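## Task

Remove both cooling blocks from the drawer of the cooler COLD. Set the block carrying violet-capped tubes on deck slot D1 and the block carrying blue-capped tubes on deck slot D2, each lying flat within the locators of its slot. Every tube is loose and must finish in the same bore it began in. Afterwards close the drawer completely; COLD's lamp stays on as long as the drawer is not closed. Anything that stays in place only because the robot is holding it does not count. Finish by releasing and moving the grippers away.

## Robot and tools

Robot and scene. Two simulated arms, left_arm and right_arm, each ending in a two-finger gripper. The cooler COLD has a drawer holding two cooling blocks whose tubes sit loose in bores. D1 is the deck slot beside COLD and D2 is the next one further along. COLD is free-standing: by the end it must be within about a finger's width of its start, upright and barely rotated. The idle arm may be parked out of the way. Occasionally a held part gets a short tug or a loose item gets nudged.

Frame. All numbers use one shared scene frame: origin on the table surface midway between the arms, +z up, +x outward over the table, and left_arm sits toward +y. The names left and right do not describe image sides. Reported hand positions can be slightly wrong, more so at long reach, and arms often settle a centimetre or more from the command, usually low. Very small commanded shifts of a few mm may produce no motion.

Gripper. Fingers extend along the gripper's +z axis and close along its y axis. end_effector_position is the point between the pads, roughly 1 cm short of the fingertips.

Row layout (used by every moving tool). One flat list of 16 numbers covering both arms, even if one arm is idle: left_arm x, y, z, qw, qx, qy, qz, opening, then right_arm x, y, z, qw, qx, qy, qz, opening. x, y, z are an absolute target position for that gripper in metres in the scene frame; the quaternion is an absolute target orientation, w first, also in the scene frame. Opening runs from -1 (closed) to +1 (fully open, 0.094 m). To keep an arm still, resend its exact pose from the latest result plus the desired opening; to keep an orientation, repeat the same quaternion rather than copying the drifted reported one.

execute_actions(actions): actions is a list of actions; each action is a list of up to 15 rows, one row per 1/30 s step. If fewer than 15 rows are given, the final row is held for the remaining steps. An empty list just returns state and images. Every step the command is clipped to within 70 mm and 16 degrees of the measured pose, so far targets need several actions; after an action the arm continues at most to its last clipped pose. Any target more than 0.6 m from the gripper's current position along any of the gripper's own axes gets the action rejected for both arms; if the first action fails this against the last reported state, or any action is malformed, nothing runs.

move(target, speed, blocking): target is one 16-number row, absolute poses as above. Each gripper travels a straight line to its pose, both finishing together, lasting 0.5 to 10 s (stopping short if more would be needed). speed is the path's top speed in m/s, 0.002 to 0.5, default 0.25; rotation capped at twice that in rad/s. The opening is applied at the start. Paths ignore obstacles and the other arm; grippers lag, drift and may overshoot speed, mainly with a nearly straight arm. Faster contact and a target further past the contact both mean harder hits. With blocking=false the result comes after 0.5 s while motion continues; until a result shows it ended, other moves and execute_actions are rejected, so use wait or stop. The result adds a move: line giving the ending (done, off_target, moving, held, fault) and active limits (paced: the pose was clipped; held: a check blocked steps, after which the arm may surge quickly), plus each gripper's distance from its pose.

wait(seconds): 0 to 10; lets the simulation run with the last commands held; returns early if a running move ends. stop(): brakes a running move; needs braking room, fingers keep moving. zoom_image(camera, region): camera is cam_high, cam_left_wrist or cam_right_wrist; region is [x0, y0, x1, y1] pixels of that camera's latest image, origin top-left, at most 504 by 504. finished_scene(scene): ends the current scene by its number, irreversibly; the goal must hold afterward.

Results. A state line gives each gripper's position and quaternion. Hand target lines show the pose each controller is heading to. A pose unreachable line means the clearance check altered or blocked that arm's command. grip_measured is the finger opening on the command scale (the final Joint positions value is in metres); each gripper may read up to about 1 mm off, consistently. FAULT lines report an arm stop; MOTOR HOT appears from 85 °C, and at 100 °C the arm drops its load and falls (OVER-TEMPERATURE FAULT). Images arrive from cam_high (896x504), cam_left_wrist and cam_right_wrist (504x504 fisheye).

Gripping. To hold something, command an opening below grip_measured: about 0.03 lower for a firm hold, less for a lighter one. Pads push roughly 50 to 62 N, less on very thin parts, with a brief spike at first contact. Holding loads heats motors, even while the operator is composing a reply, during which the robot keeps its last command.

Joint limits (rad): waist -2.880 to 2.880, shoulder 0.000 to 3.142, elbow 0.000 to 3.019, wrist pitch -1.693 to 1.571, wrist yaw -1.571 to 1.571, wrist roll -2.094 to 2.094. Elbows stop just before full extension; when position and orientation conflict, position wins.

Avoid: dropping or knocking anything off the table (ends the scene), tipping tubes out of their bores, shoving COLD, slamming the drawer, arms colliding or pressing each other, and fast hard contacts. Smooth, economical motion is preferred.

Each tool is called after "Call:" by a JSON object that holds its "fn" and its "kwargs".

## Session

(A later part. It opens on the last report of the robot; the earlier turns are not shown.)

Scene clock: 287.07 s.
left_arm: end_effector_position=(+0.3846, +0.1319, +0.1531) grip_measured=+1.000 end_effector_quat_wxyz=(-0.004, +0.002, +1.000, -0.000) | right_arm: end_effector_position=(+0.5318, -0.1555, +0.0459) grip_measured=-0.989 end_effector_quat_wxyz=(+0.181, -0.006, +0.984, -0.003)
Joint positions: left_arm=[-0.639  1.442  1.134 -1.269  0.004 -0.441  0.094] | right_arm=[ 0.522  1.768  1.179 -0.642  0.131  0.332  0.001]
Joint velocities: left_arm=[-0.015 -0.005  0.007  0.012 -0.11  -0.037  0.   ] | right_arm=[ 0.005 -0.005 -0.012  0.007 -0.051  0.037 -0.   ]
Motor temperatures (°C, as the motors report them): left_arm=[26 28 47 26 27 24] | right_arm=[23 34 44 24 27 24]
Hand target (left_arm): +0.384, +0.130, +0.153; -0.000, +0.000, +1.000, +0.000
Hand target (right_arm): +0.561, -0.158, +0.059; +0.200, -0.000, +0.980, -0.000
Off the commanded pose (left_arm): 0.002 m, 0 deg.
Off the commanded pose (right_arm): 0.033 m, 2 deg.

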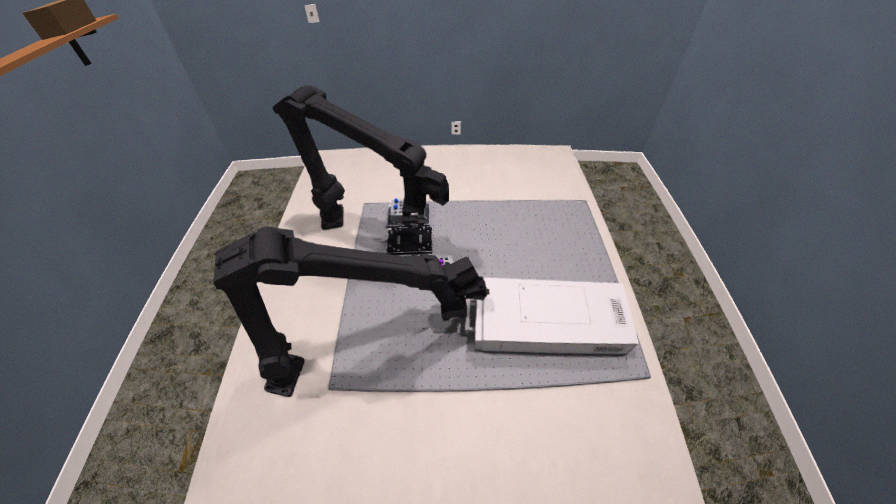

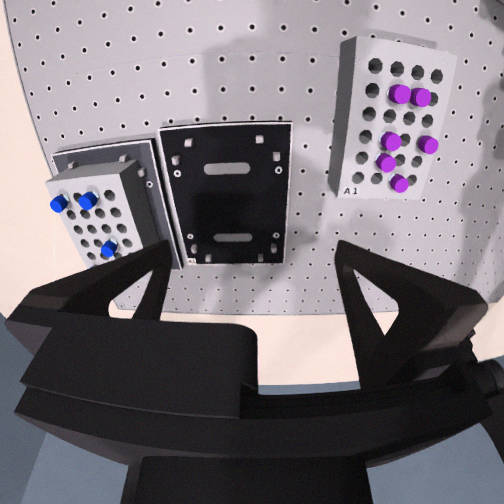

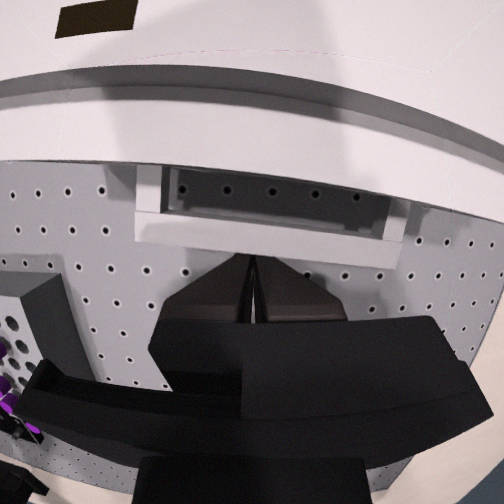

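Shut.

Call:
{"fn": "move", "kwargs": {"target": [0.384,0.13,0.153,0,0,1,0,1,0.36,-0.25,0.15,0.33,-0.625,0.625,0.33,-1]}}

Call:
{"fn": "move", "kwargs": {"target": [0.45,0.01,0.115,0.01,0,1,-0.01,1,0.36,-0.25,0.15,0.33,-0.625,0.625,0.33,-1]}}

Call:
{"fn": "move", "kwargs": {"target": [0.445,0.017,0.075,0,0,1,0,1,0.36,-0.25,0.15,0.33,-0.625,0.625,0.33,-1], "speed": 0.1}}

Scene clock: 295.90 s.
left_arm: end_effector_position=(+0.3846, +0.1319, +0.1531) grip_measured=+1.000 end_effector_quat_wxyz=(-0.004, +0.002, +1.000, -0.000) | right_arm: end_effector_position=(+0.3435, -0.2451, +0.1398) grip_measured=-0.989 end_effector_quat_wxyz=(-0.314, +0.625, -0.631, -0.337)
Joint positions: left_arm=[-0.639  1.442  1.134 -1.269  0.004 -0.441  0.094] | right_arm=[ 0.014  1.458  0.895 -1.247 -0.936 -1.824  0.001]
Joint velocities: left_arm=[ 0.005  0.005  0.017 -0.002  0.022  0.037  0.   ] | right_arm=[-0.005 -0.015 -0.032 -0.007 -0.037 -0.066 -0.001]
Motor temperatures (°C, as the motors report them): left_arm=[26 28 46 26 27 24] | right_arm=[23 34 44 24 27 24]
Hand target (left_arm): +0.384, +0.130, +0.153; -0.000, +0.000, +1.000, -0.000
Hand target (right_arm): +0.357, -0.251, +0.148; -0.322, +0.627, -0.629, -0.329
Off the commanded pose (left_arm): 0.002 m, 0 deg.
Off the commanded pose (right_arm): 0.020 m, 2 deg.
move: off_target (right_arm)

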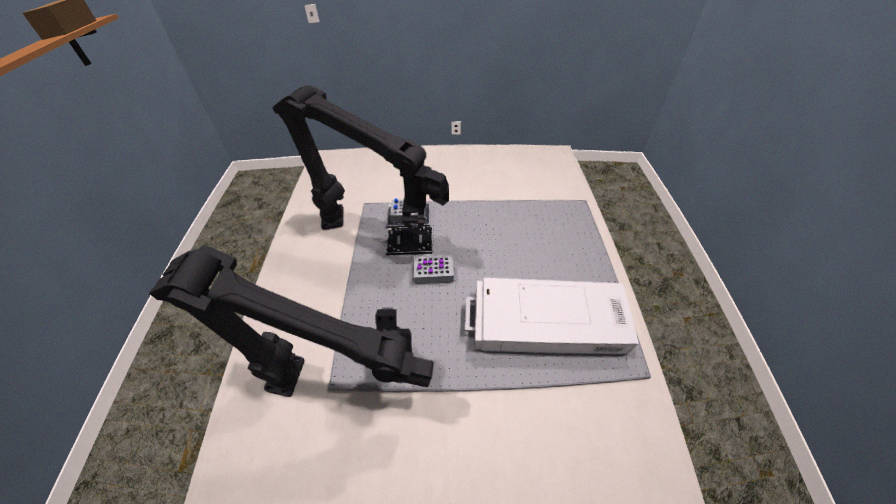

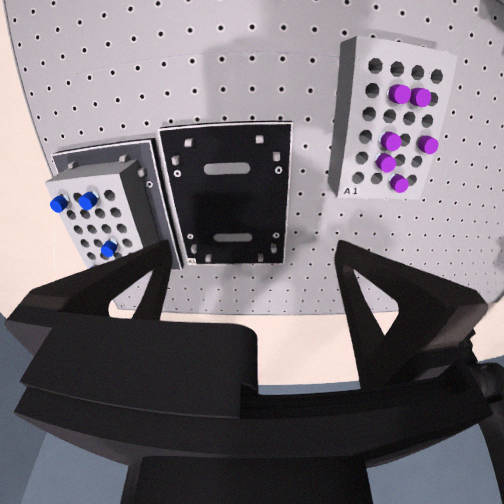

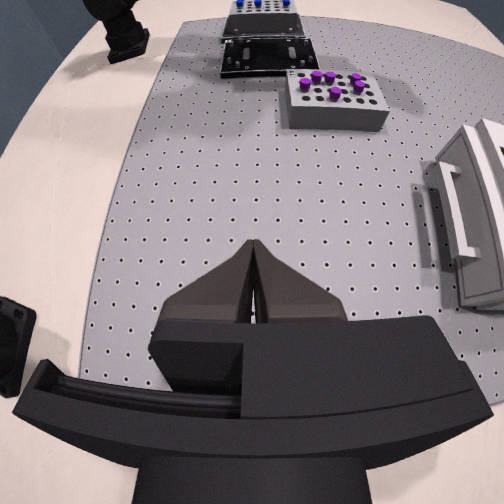

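Scene clock: 296.93 s.
left_arm: end_effector_position=(+0.4291, +0.0231, +0.0976) grip_measured=+1.000 end_effector_quat_wxyz=(-0.017, +0.007, +1.000, +0.006) | right_arm: end_effector_position=(+0.3442, -0.2437, +0.1418) grip_measured=-0.989 end_effector_quat_wxyz=(-0.321, +0.624, -0.627, -0.339)
Joint positions: left_arm=[-0.797  1.742  1.342 -1.206  0.01  -0.588  0.094] | right_arm=[ 0.014  1.458  0.895 -1.247 -0.951 -1.831  0.001]
Joint velocities: left_arm=[-0.015 -0.005  0.007 -0.012 -0.022 -0.037  0.   ] | right_arm=[-0.015 -0.005 -0.002 -0.032  0.007 -0.037 -0.   ]
Motor temperatures (°C, as the motors report them): left_arm=[26 28 46 26 27 24] | right_arm=[23 34 44 24 27 24]
Hand target (left_arm): +0.449, +0.010, +0.117; +0.009, +0.000, +1.000, -0.012
Hand target (right_arm): +0.359, -0.250, +0.150; -0.330, +0.625, -0.626, -0.330
Off the commanded pose (left_arm): 0.030 m, 4 deg.
Off the commanded pose (right_arm): 0.019 m, 2 deg.
move: off_target (left_arm, right_arm)

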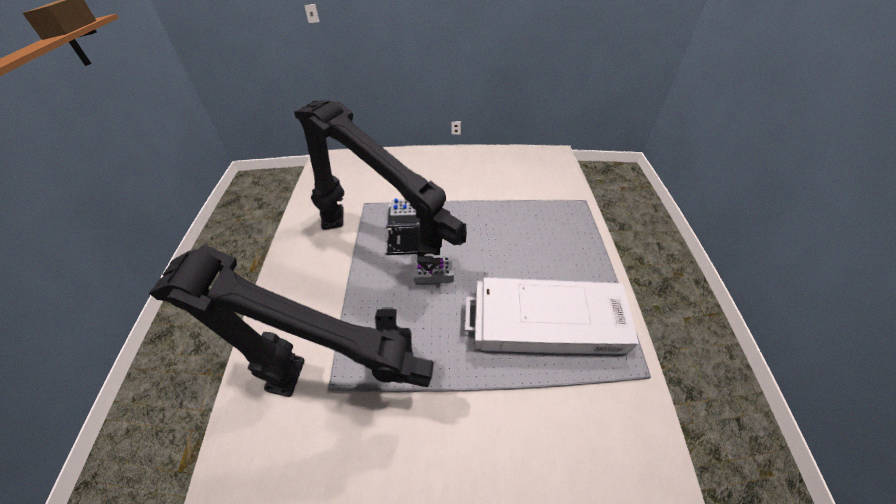

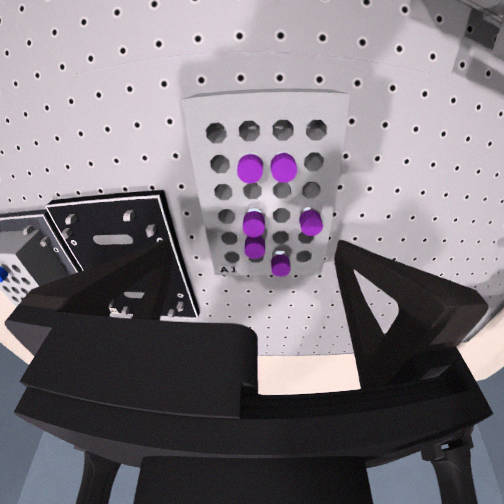

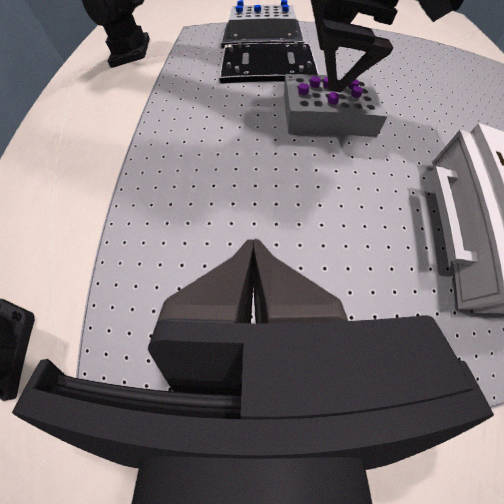

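Scene clock: 297.77 s.
left_arm: end_effector_position=(+0.4414, +0.0159, +0.0788) grip_measured=+1.000 end_effector_quat_wxyz=(-0.005, +0.007, +1.000, +0.001) | right_arm: end_effector_position=(+0.3442, -0.2437, +0.1419) grip_measured=-0.989 end_effector_quat_wxyz=(-0.321, +0.624, -0.627, -0.339)
Joint positions: left_arm=[-0.797  1.78   1.342 -1.141  0.004 -0.588  0.094] | right_arm=[ 0.014  1.458  0.895 -1.247 -0.951 -1.831  0.001]
Joint velocities: left_arm=[-0.005  0.005  0.002 -0.007  0.037 -0.066  0.   ] | right_arm=[ 0.015 -0.005 -0.007 -0.012  0.022 -0.051  0.   ]
Motor temperatures (°C, as the motors report them): left_arm=[26 28 46 26 27 24] | right_arm=[23 34 44 24 27 24]
Hand target (left_arm): +0.445, +0.017, +0.075; -0.000, +0.000, +1.000, +0.000
Hand target (right_arm): +0.359, -0.250, +0.150; -0.330, +0.625, -0.625, -0.330
Off the commanded pose (left_arm): 0.005 m, 1 deg.
Off the commanded pose (right_arm): 0.019 m, 2 deg.
move: off_target (right_arm)

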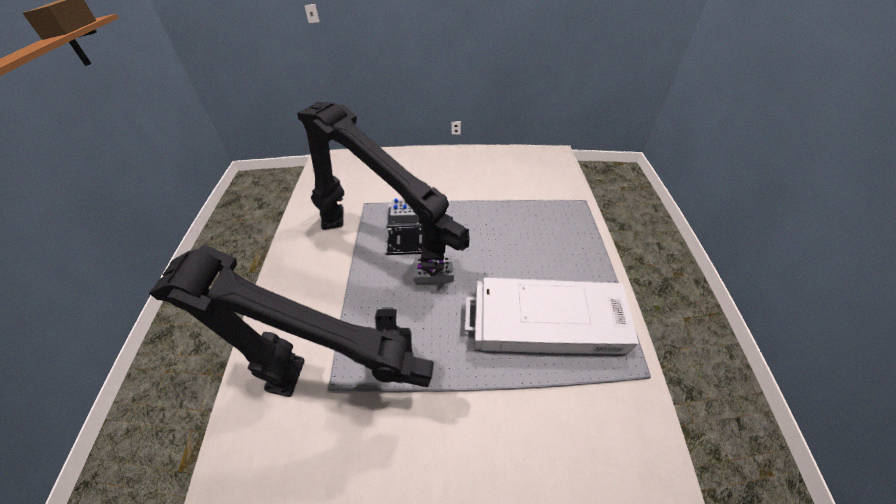

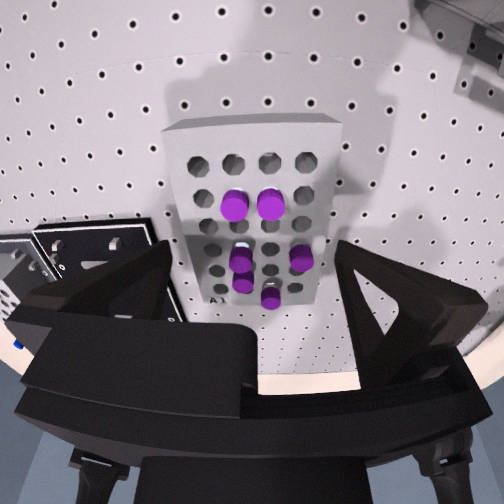

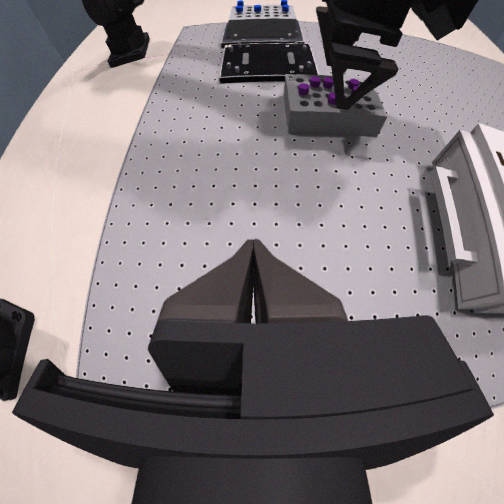

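Call:
{"fn": "execute_actions", "kwargs": {"actions": [[[0.447,0.016,0.055,0,0,1,0,1,0.36,-0.25,0.15,0.33,-0.625,0.625,0.33,-1]],[[0.447,0.016,0.035,0,0,1,0,1,0.36,-0.25,0.15,0.33,-0.625,0.625,0.33,-1]],[[0.447,0.016,0.03,0,0,1,0,1,0.36,-0.25,0.15,0.33,-0.625,0.625,0.33,-1]],[[0.447,0.016,0.03,0,0,1,0,0.7,0.36,-0.25,0.15,0.33,-0.625,0.625,0.33,-1]],[[0.447,0.016,0.03,0,0,1,0,0.7,0.36,-0.25,0.15,0.33,-0.625,0.625,0.33,-1]]]}}

Scene clock: 317.87 s.
left_arm: end_effector_position=(+0.4448, +0.0143, +0.0367) grip_measured=+0.824 end_effector_quat_wxyz=(-0.001, +0.007, +1.000, -0.000) | right_arm: end_effector_position=(+0.3442, -0.2437, +0.1419) grip_measured=-0.989 end_effector_quat_wxyz=(-0.321, +0.624, -0.627, -0.339)
Joint positions: left_arm=[-0.797  1.836  1.298 -1.033  0.001 -0.589  0.086] | right_arm=[ 0.014  1.458  0.895 -1.247 -0.951 -1.831  0.001]
Joint velocities: left_arm=[-0.015 -0.015  0.002 -0.017 -0.022 -0.037 -0.   ] | right_arm=[-0.005 -0.005 -0.007  0.017 -0.066 -0.022  0.001]
Motor temperatures (°C, as the motors report them): left_arm=[26 29 45 26 27 24] | right_arm=[23 33 43 24 27 24]
Hand target (left_arm): +0.447, +0.016, +0.030; -0.000, +0.000, +1.000, +0.000
Hand target (right_arm): +0.359, -0.250, +0.150; -0.330, +0.625, -0.625, -0.330
Off the commanded pose (left_arm): 0.007 m, 1 deg.
Off the commanded pose (right_arm): 0.019 m, 2 deg.

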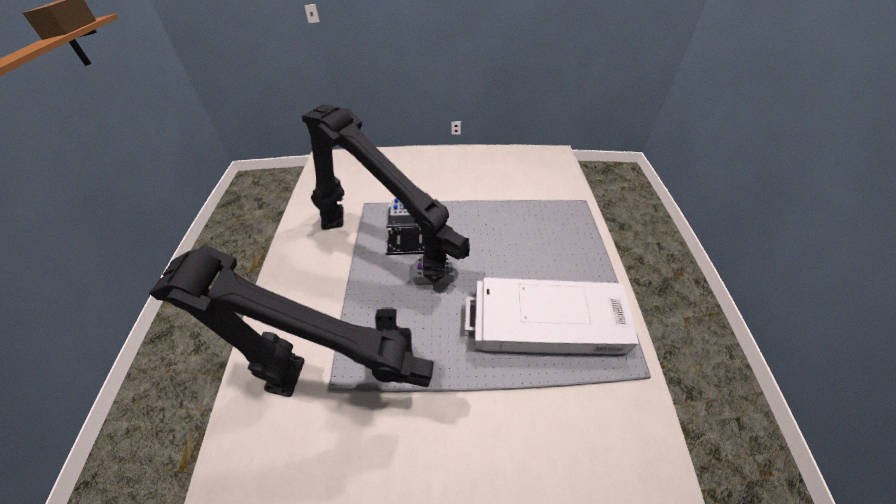

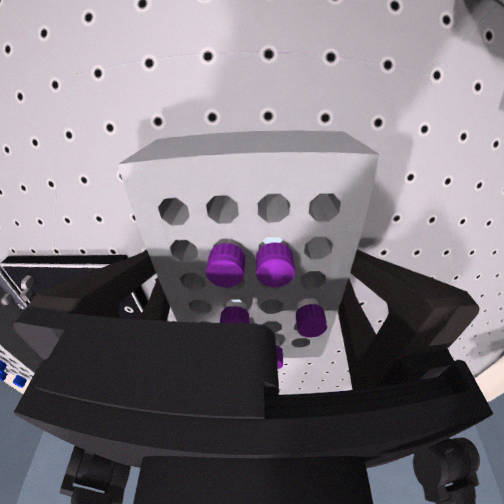

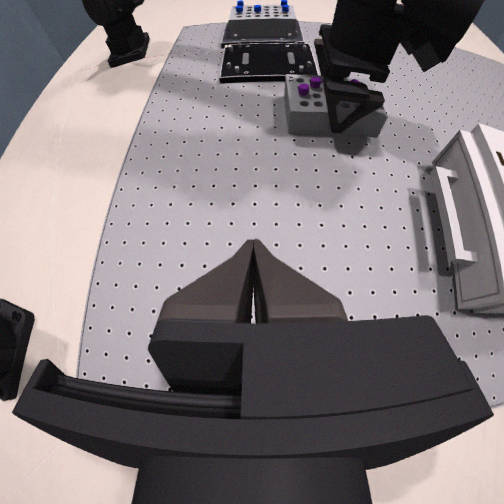

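Call:
{"fn": "execute_actions", "kwargs": {"actions": [[[0.46,0.005,0.08,0.03,0,1,-0.03,0.7,0.36,-0.25,0.15,0.33,-0.625,0.625,0.33,-1]],[[0.475,-0.01,0.12,0.035,0,1,-0.035,0.7,0.36,-0.25,0.15,0.33,-0.625,0.625,0.33,-1]],[[0.475,-0.01,0.16,0.035,0,1,-0.035,0.7,0.36,-0.25,0.15,0.33,-0.625,0.625,0.33,-1]],[[0.47,0.02,0.19,0.035,0,1,-0.035,0.7,0.36,-0.25,0.15,0.33,-0.625,0.625,0.33,-1]],[[0.45,0.06,0.16,0.05,0,1,-0.04,0.7,0.36,-0.25,0.15,0.33,-0.625,0.625,0.33,-1]],[[0.435,0.10,0.16,0.05,0,1,-0.03,0.7,0.36,-0.2,0.15,0.33,-0.625,0.625,0.33,-1]],[[0.40,0.13,0.15,0.04,0,1,-0.02,0.7,0.36,-0.15,0.15,0.33,-0.625,0.625,0.33,-1]],[[0.37,0.15,0.13,0.03,0,1,-0.01,0.7,0.36,-0.1,0.15,0.33,-0.625,0.625,0.33,-1]],[[0.355,0.155,0.11,0.02,0,1,-0.01,0.7,0.36,-0.1,0.15,0.33,-0.625,0.625,0.33,-1]]]}}

Scene clock: 332.27 s.
left_arm: end_effector_position=(+0.3377, +0.1612, +0.0802) grip_measured=+0.824 end_effector_quat_wxyz=(-0.024, -0.003, +1.000, +0.013) | right_arm: end_effector_position=(+0.3564, -0.0980, +0.1428) grip_measured=-0.989 end_effector_quat_wxyz=(-0.318, +0.626, -0.626, -0.339)
Joint positions: left_arm=[-0.625  1.414  0.895 -1.106 -0.003 -0.436  0.086] | right_arm=[ 0.416  1.41   0.846 -0.689 -0.929 -1.15   0.001]
Joint velocities: left_arm=[ 0.005 -0.005  0.012 -0.012 -0.007  0.051 -0.   ] | right_arm=[ 0.005 -0.005  0.002  0.007 -0.037  0.037  0.001]
Motor temperatures (°C, as the motors report them): left_arm=[26 30 46 26 27 24] | right_arm=[23 33 43 24 28 24]
Hand target (left_arm): +0.354, +0.156, +0.110; +0.020, -0.000, +1.000, -0.009
Hand target (right_arm): +0.360, -0.100, +0.150; -0.330, +0.625, -0.625, -0.331
Off the commanded pose (left_arm): 0.035 m, 6 deg.
Off the commanded pose (right_arm): 0.008 m, 2 deg.

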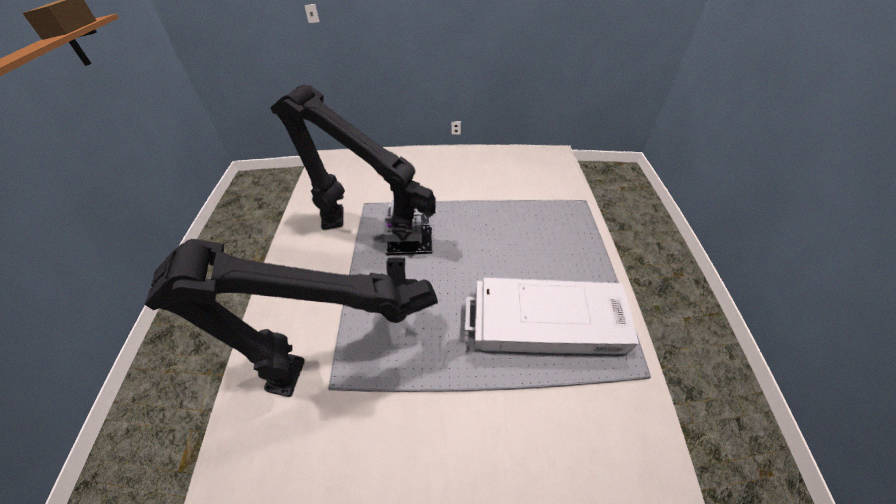

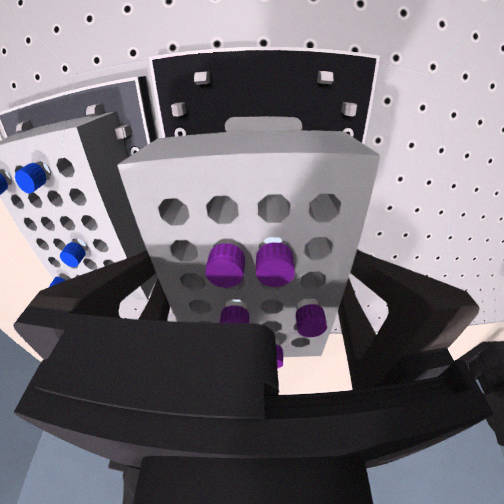

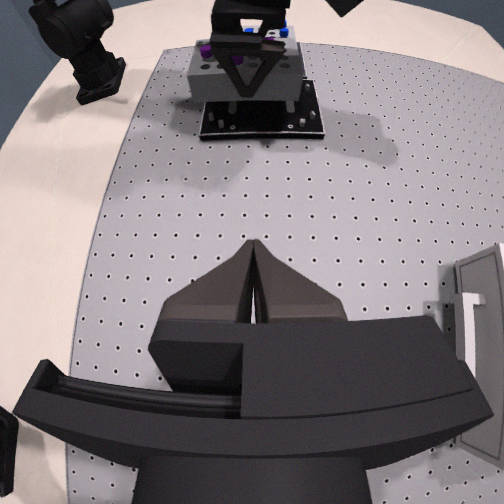

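Call:
{"fn": "execute_actions", "kwargs": {"actions": [[[0.364,0.147,0.10,0.04,0,1,-0.02,0.7,0.36,-0.1,0.15,0.33,-0.625,0.625,0.33,-1]],[[0.364,0.147,0.092,0.04,0,1,-0.02,0.7,0.36,-0.1,0.15,0.33,-0.625,0.625,0.33,-1]]]}}

Scene clock: 336.43 s.
left_arm: end_effector_position=(+0.3496, +0.1553, +0.0728) grip_measured=+0.824 end_effector_quat_wxyz=(+0.008, -0.003, +1.000, -0.003) | right_arm: end_effector_position=(+0.3565, -0.0981, +0.1427) grip_measured=-0.989 end_effector_quat_wxyz=(-0.318, +0.626, -0.627, -0.339)
Joint positions: left_arm=[-0.625  1.414  0.873 -1.014 -0.001 -0.436  0.086] | right_arm=[ 0.416  1.41   0.846 -0.689 -0.929 -1.149  0.001]
Joint velocities: left_arm=[-0.005 -0.015 -0.007  0.012 -0.051 -0.051 -0.001] | right_arm=[-0.024  0.005 -0.002 -0.007  0.022 -0.051 -0.001]
Motor temperatures (°C, as the motors report them): left_arm=[26 30 46 26 27 24] | right_arm=[23 33 42 24 27 24]
Hand target (left_arm): +0.363, +0.147, +0.093; +0.040, -0.000, +0.999, -0.020
Hand target (right_arm): +0.360, -0.100, +0.150; -0.330, +0.625, -0.625, -0.330
Off the commanded pose (left_arm): 0.025 m, 4 deg.
Off the commanded pose (right_arm): 0.008 m, 2 deg.

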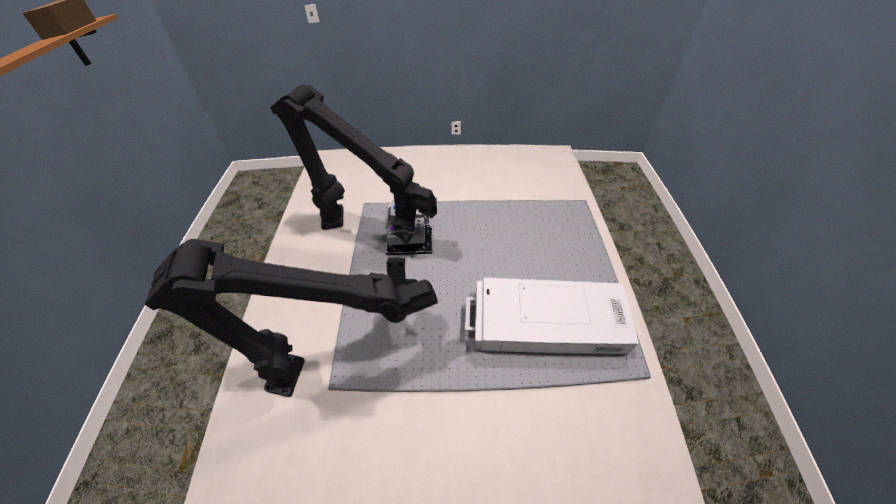

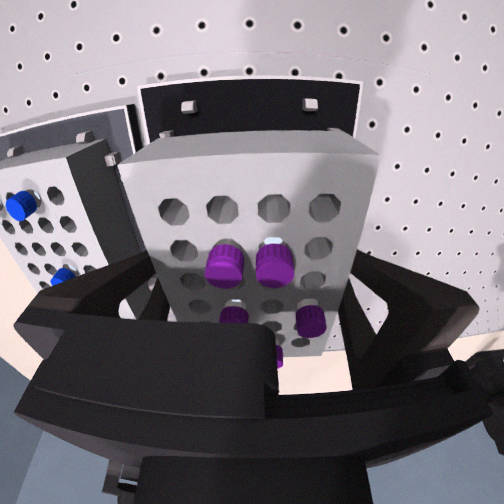

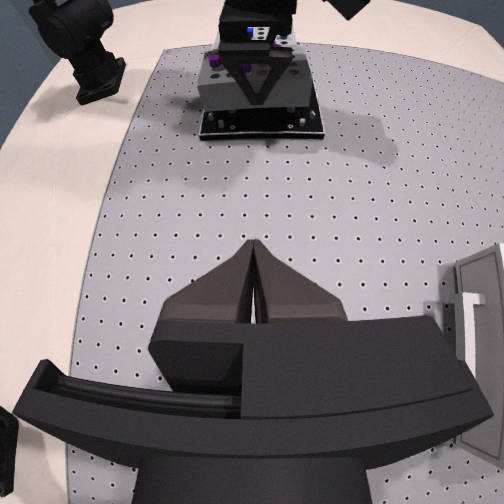

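Call:
{"fn": "execute_actions", "kwargs": {"actions": [[[0.364,0.147,0.084,0.035,0,1,-0.02,0.7,0.36,-0.1,0.15,0.33,-0.625,0.625,0.33,-1]],[[0.364,0.147,0.076,0.03,0,1,-0.02,0.7,0.36,-0.1,0.15,0.33,-0.625,0.625,0.33,-1]]]}}

Call:
{"fn": "zoom_image", "kwargs": {"camera": "cam_right_wrist", "region": [160,30,350,160]}}

Scene clock: 342.03 s.
left_arm: end_effector_position=(+0.3492, +0.1541, +0.0580) grip_measured=+0.824 end_effector_quat_wxyz=(+0.000, -0.003, +1.000, -0.004) | right_arm: end_effector_position=(+0.3565, -0.0981, +0.1427) grip_measured=-0.989 end_effector_quat_wxyz=(-0.318, +0.626, -0.627, -0.339)
Joint positions: left_arm=[-0.625  1.446  0.861 -0.983  0.007 -0.436  0.086] | right_arm=[ 0.416  1.41   0.846 -0.689 -0.929 -1.149  0.001]
Joint velocities: left_arm=[ 0.005 -0.015 -0.017  0.002 -0.095  0.037 -0.   ] | right_arm=[-0.005 -0.005 -0.007  0.002 -0.095 -0.051 -0.001]
Motor temperatures (°C, as the motors report them): left_arm=[26 30 46 26 27 24] | right_arm=[23 33 41 24 27 24]
Hand target (left_arm): +0.363, +0.147, +0.077; +0.030, -0.000, +0.999, -0.020
Hand target (right_arm): +0.360, -0.100, +0.150; -0.330, +0.625, -0.625, -0.330
Off the commanded pose (left_arm): 0.024 m, 4 deg.
Off the commanded pose (right_arm): 0.008 m, 2 deg.

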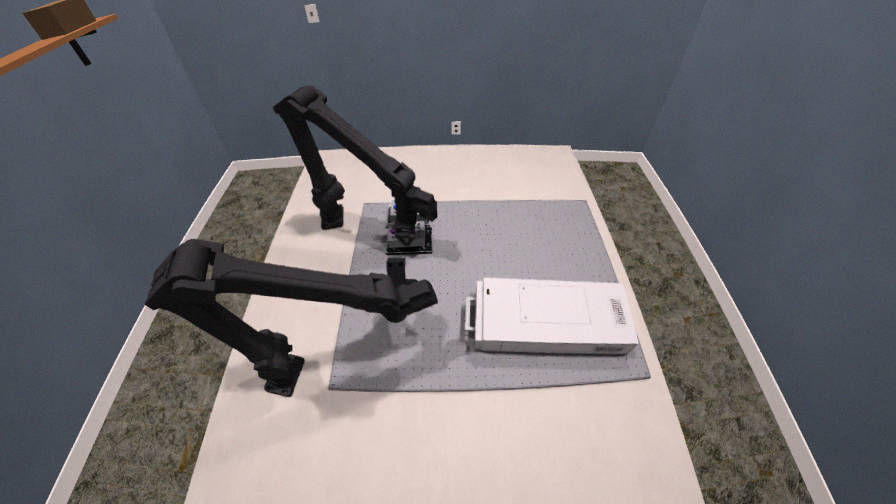

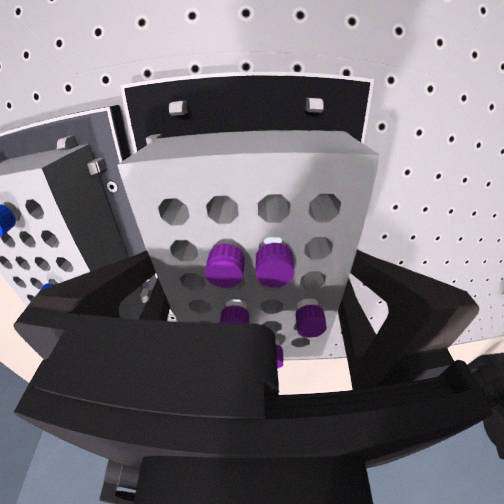

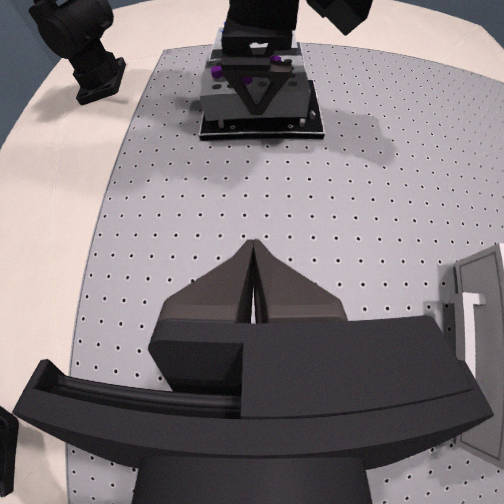

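Region (160, 30, 350, 160) of cam_right_wrist's 504x504 image, scaled by 2.653, with more detail than that image has; it fills the top 345 rows of this view, and the rest is white.

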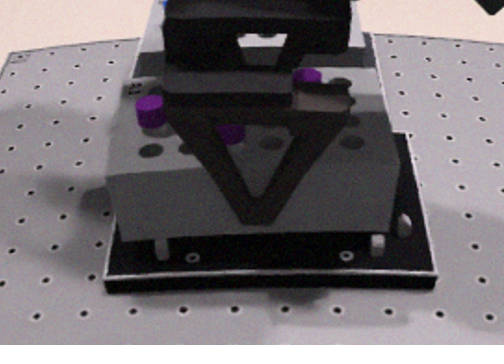

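Call:
{"fn": "execute_actions", "kwargs": {"actions": [[[0.376,0.153,0.082,0.03,0,1,-0.02,0.7,0.36,-0.1,0.15,0.33,-0.625,0.625,0.33,-1]],[[0.376,0.153,0.078,0.03,0,1,-0.02,0.7,0.36,-0.1,0.15,0.33,-0.625,0.625,0.33,-1]]]}}

Call:
{"fn": "zoom_image", "kwargs": {"camera": "cam_right_wrist", "region": [160,30,350,160]}}

Scene clock: 349.33 s.
left_arm: end_effector_position=(+0.3508, +0.1582, +0.0570) grip_measured=+0.824 end_effector_quat_wxyz=(-0.003, +0.001, +1.000, -0.007) | right_arm: end_effector_position=(+0.3565, -0.0981, +0.1427) grip_measured=-0.989 end_effector_quat_wxyz=(-0.318, +0.626, -0.627, -0.339)
Joint positions: left_arm=[-0.609  1.449  0.861 -0.983  0.014 -0.412  0.086] | right_arm=[ 0.416  1.41   0.846 -0.689 -0.929 -1.149  0.001]
Joint velocities: left_arm=[-0.015 -0.005 -0.046 -0.012 -0.051  0.081  0.   ] | right_arm=[ 0.005  0.015 -0.012  0.002  0.007 -0.081 -0.001]
Motor temperatures (°C, as the motors report them): left_arm=[26 30 46 26 27 24] | right_arm=[23 33 41 24 27 24]
Hand target (left_arm): +0.375, +0.154, +0.079; +0.030, -0.000, +0.999, -0.020
Hand target (right_arm): +0.360, -0.100, +0.150; -0.330, +0.625, -0.625, -0.330
Off the commanded pose (left_arm): 0.033 m, 4 deg.
Off the commanded pose (right_arm): 0.008 m, 2 deg.

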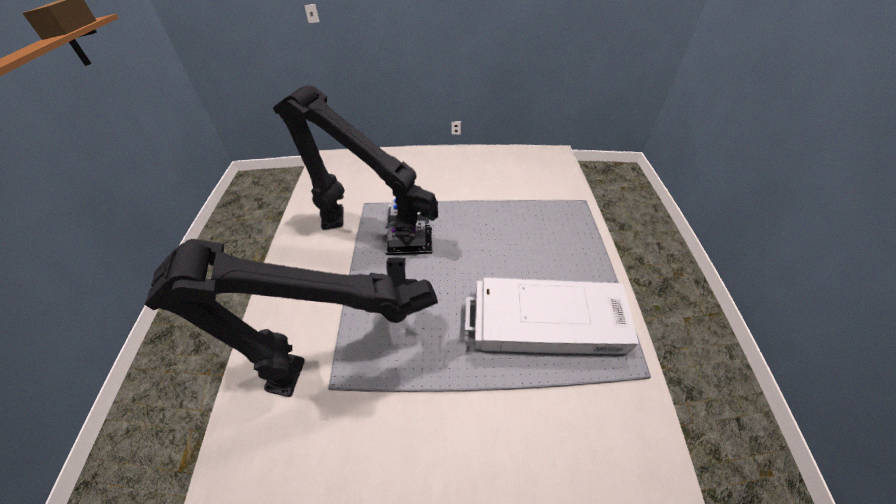

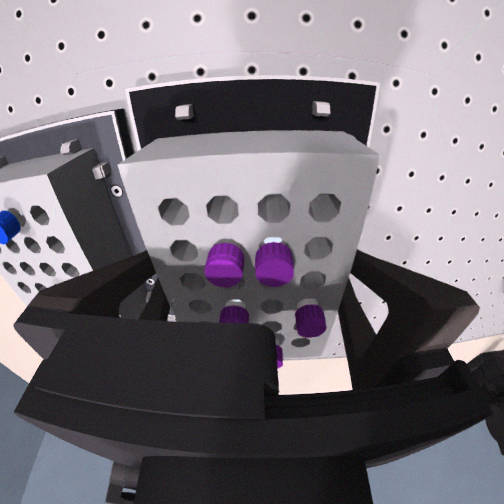

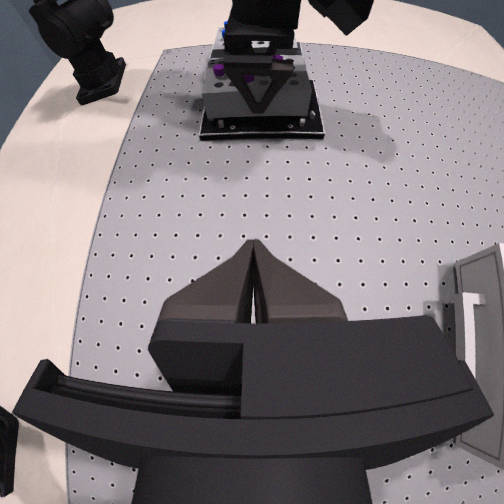

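Region (160, 30, 350, 160) of cam_right_wrist's 504x504 image, scaled by 2.653, with more detail than that image has; it fills the top 345 rows of this view, and the rest is white.

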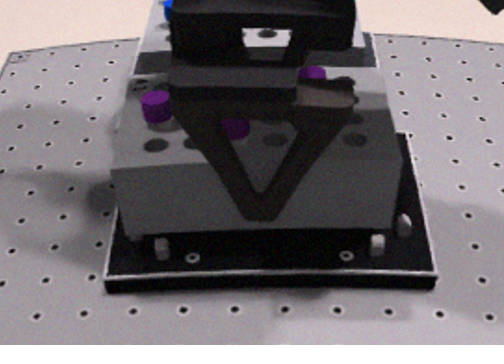

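Centred in y. Lower (shoulder-driven lowering moves outward).

Call:
{"fn": "execute_actions", "kwargs": {"actions": [[[0.38,0.151,0.066,0.03,0,1,-0.02,0.7,0.36,-0.1,0.15,0.33,-0.625,0.625,0.33,-1]],[[0.382,0.151,0.056,0.03,0,1,-0.02,0.7,0.36,-0.1,0.15,0.33,-0.625,0.625,0.33,-1]]]}}

Call:
{"fn": "zoom_image", "kwargs": {"camera": "cam_right_wrist", "region": [160,30,350,160]}}

Scene clock: 354.03 s.
left_arm: end_effector_position=(+0.3541, +0.1569, +0.0501) grip_measured=+0.823 end_effector_quat_wxyz=(-0.003, +0.005, +1.000, -0.007) | right_arm: end_effector_position=(+0.3565, -0.0981, +0.1427) grip_measured=-0.989 end_effector_quat_wxyz=(-0.318, +0.626, -0.627, -0.339)
Joint positions: left_arm=[-0.609  1.469  0.861 -0.962  0.015 -0.405  0.086] | right_arm=[ 0.416  1.41   0.846 -0.689 -0.929 -1.149  0.001]
Joint velocities: left_arm=[-0.015  0.005  0.012  0.027 -0.051 -0.007 -0.   ] | right_arm=[-0.005 -0.005 -0.002  0.007  0.11  -0.007 -0.   ]
Motor temperatures (°C, as the motors report them): left_arm=[26 29 47 26 27 24] | right_arm=[23 33 40 24 27 24]
Hand target (left_arm): +0.381, +0.152, +0.058; +0.030, -0.000, +0.999, -0.020
Hand target (right_arm): +0.360, -0.100, +0.150; -0.330, +0.625, -0.625, -0.330
Off the commanded pose (left_arm): 0.029 m, 4 deg.
Off the commanded pose (right_arm): 0.008 m, 2 deg.

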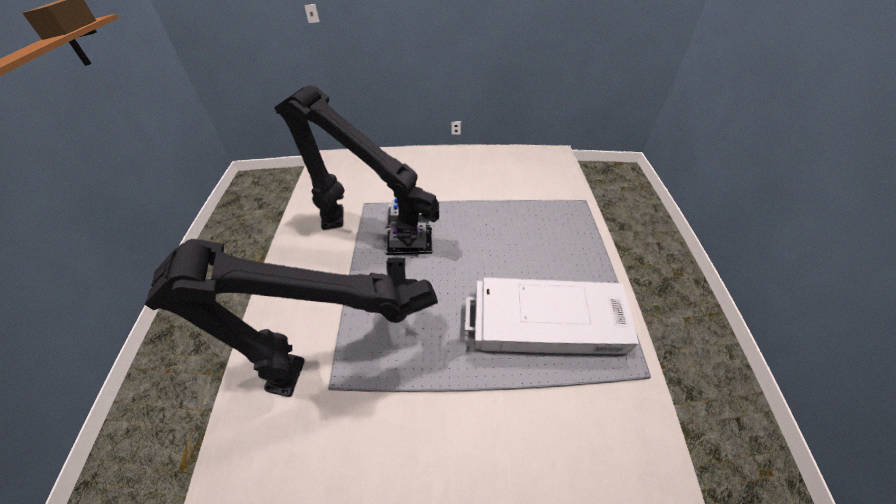

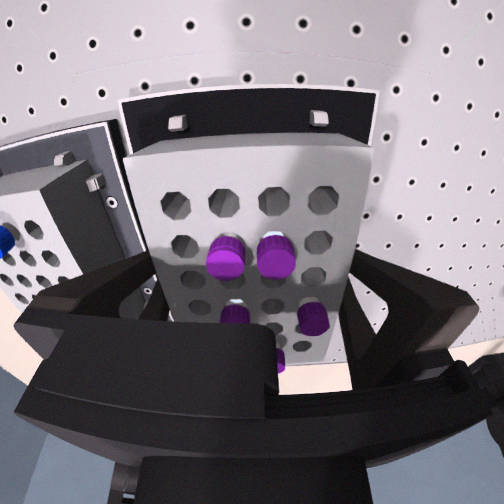

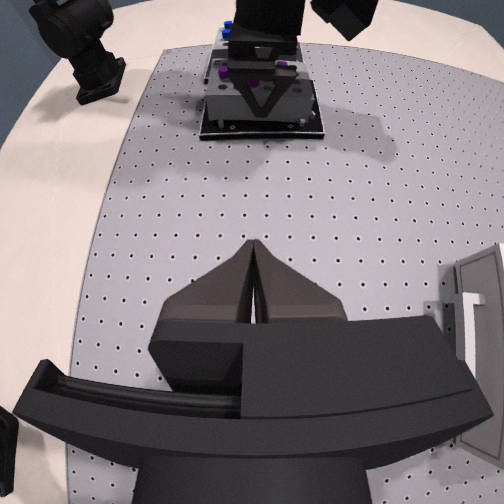

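Region (160, 30, 350, 160) of cam_right_wrist's 504x504 image, scaled by 2.653, with more detail than that image has; it fills the top 345 rows of this view, and the rest is white.

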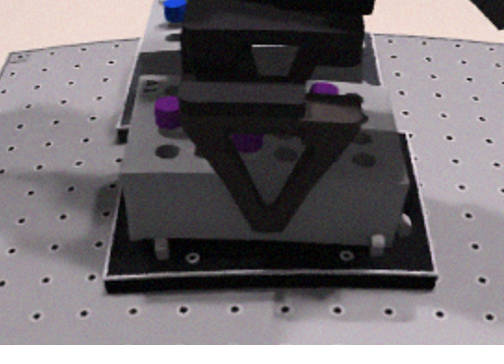

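Front is in, rear on pegs. Release and rise.

Call:
{"fn": "execute_actions", "kwargs": {"actions": [[[0.365,0.153,0.052,0.01,0,1,-0.01,1,0.36,-0.1,0.15,0.33,-0.625,0.625,0.33,-1]],[[0.358,0.156,0.085,0,0,1,0,1,0.36,-0.1,0.15,0.33,-0.625,0.625,0.33,-1]],[[0.355,0.157,0.13,0,0,1,0,1,0.36,-0.1,0.15,0.33,-0.625,0.625,0.33,-1]],[[0.3,0.158,0.14,0.1,0,0.995,0,-0.3,0.36,-0.1,0.15,0.33,-0.625,0.625,0.33,-1]],[[0.24,0.158,0.13,0.15,0,0.99,0,-0.3,0.36,-0.1,0.15,0.33,-0.625,0.625,0.33,-1]],[[0.24,0.158,0.08,0.15,0,0.99,0,-0.3,0.36,-0.1,0.15,0.33,-0.625,0.625,0.33,-1]]]}}

Call:
{"fn": "zoom_image", "kwargs": {"camera": "cam_right_wrist", "region": [160,10,350,160]}}

Scene clock: 364.00 s.
left_arm: end_effector_position=(+0.2333, +0.1621, +0.0749) grip_measured=-0.298 end_effector_quat_wxyz=(+0.137, +0.009, +0.991, +0.010) | right_arm: end_effector_position=(+0.3565, -0.0981, +0.1427) grip_measured=-0.989 end_effector_quat_wxyz=(-0.318, +0.626, -0.627, -0.339)
Joint positions: left_arm=[-0.92   0.972  0.514 -0.917 -0.194 -0.688  0.033] | right_arm=[ 0.416  1.41   0.846 -0.689 -0.929 -1.149  0.001]
Joint velocities: left_arm=[-0.005 -0.015 -0.012 -0.002  0.022 -0.022  0.   ] | right_arm=[-0.024  0.005  0.007 -0.012 -0.037  0.007  0.   ]
Motor temperatures (°C, as the motors report them): left_arm=[26 29 47 26 27 24] | right_arm=[23 33 40 24 27 24]
Hand target (left_arm): +0.240, +0.158, +0.080; +0.150, -0.000, +0.989, +0.000
Hand target (right_arm): +0.360, -0.100, +0.150; -0.330, +0.625, -0.625, -0.330
Off the commanded pose (left_arm): 0.009 m, 2 deg.
Off the commanded pose (right_arm): 0.008 m, 2 deg.

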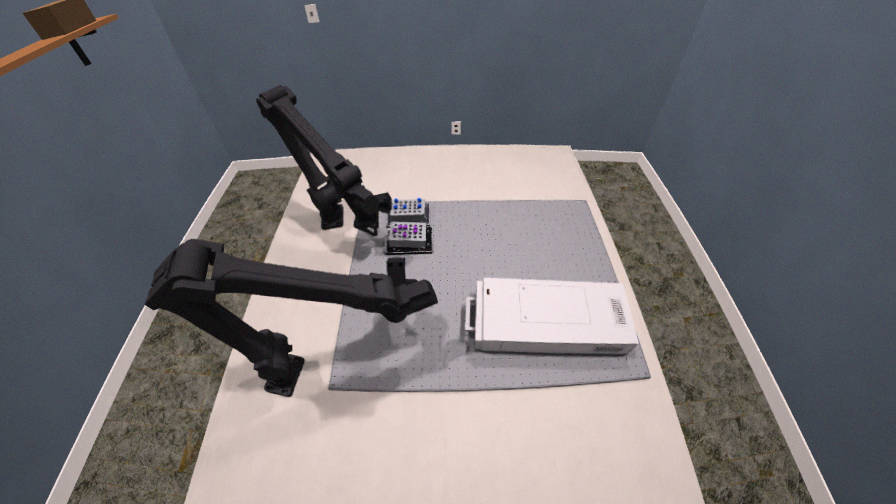

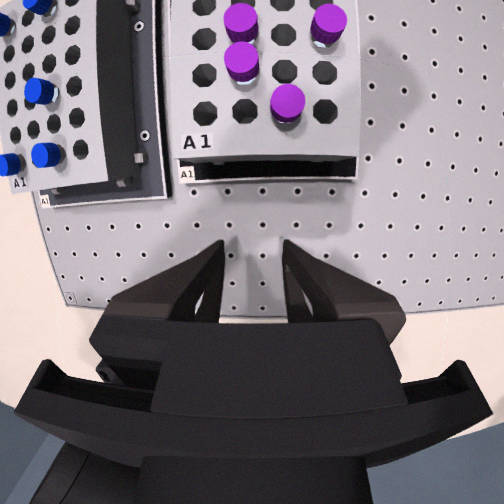

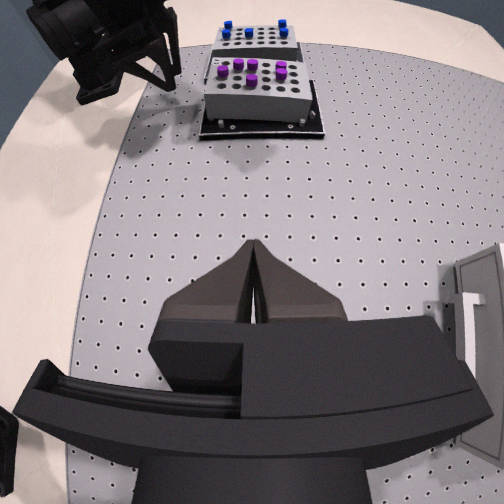

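Region (160, 10, 350, 160) of cam_right_wrist's 504x504 image, scaled by 2.653, with more detail than that image has; it fills the top 398 rows of this view, and the rest is white.

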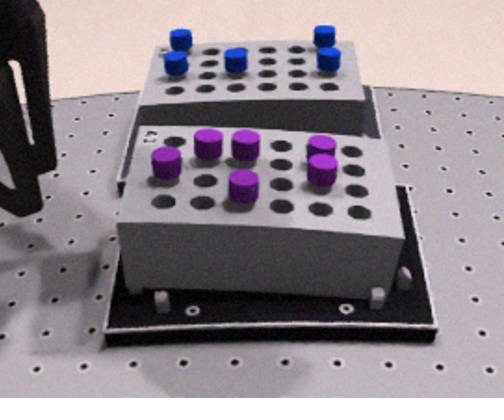

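Call:
{"fn": "execute_actions", "kwargs": {"actions": [[[0.245,0.156,0.045,0.15,0,0.99,0,-0.3,0.36,-0.1,0.15,0.33,-0.625,0.625,0.33,-1]],[[0.265,0.152,0.05,0.15,0,0.99,0,-0.3,0.36,-0.1,0.15,0.33,-0.625,0.625,0.33,-1]],[[0.28,0.15,0.055,0.15,0,0.99,0,-0.3,0.36,-0.1,0.15,0.33,-0.625,0.625,0.33,-1]],[[0.293,0.147,0.058,0.15,0,0.99,0,-0.3,0.36,-0.1,0.15,0.33,-0.625,0.625,0.33,-1]]]}}

Call:
{"fn": "zoom_image", "kwargs": {"camera": "cam_right_wrist", "region": [160,10,350,160]}}

Scene clock: 372.80 s.
left_arm: end_effector_position=(+0.2694, +0.1625, +0.0424) grip_measured=-0.298 end_effector_quat_wxyz=(+0.127, -0.000, +0.992, +0.018) | right_arm: end_effector_position=(+0.3565, -0.0981, +0.1427) grip_measured=-0.989 end_effector_quat_wxyz=(-0.318, +0.626, -0.627, -0.339)
Joint positions: left_arm=[-0.826  1.152  0.529 -0.762 -0.179 -0.615  0.033] | right_arm=[ 0.416  1.41   0.846 -0.689 -0.929 -1.149  0.001]
Joint velocities: left_arm=[-0.015  0.005  0.002 -0.012 -0.007 -0.037 -0.   ] | right_arm=[-0.005  0.005  0.017  0.002 -0.007 -0.007 -0.   ]
Motor temperatures (°C, as the motors report them): left_arm=[26 28 47 26 27 24] | right_arm=[23 33 40 24 27 24]
Hand target (left_arm): +0.292, +0.148, +0.060; +0.150, -0.000, +0.989, +0.001
Hand target (right_arm): +0.360, -0.100, +0.150; -0.330, +0.625, -0.625, -0.330
Off the commanded pose (left_arm): 0.032 m, 3 deg.
Off the commanded pose (right_arm): 0.008 m, 2 deg.

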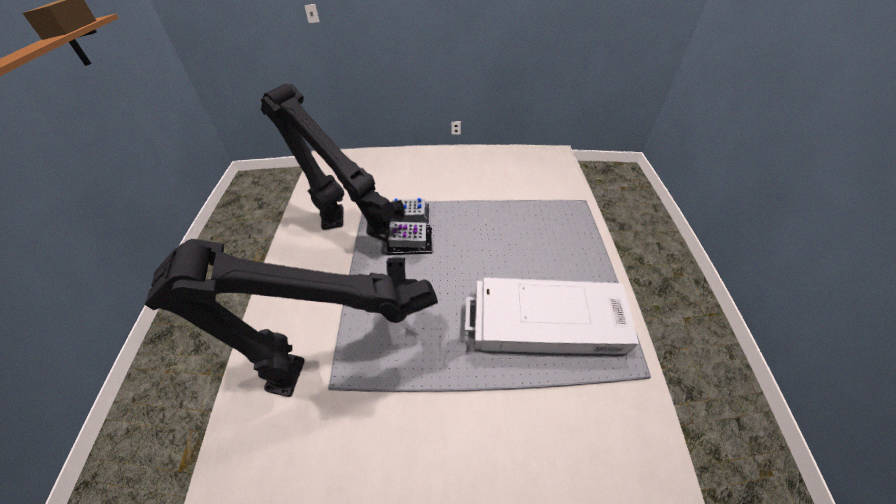

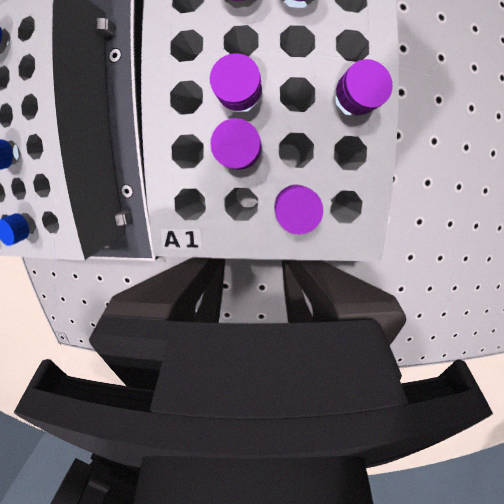

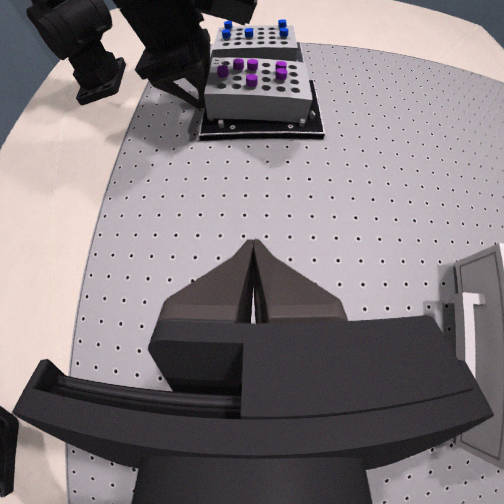

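Region (160, 10, 350, 160) of cam_right_wrist's 504x504 image, scaled by 2.653, with more detail than that image has; it fills the top 398 rows of this view, and the rest is white.

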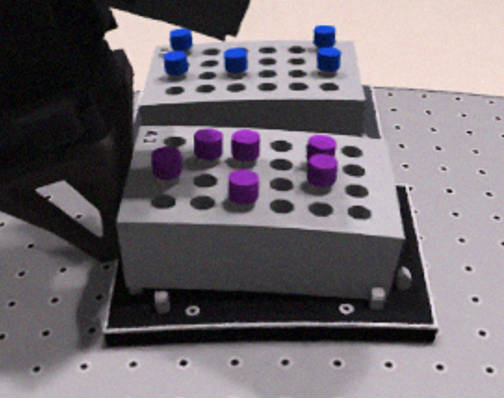

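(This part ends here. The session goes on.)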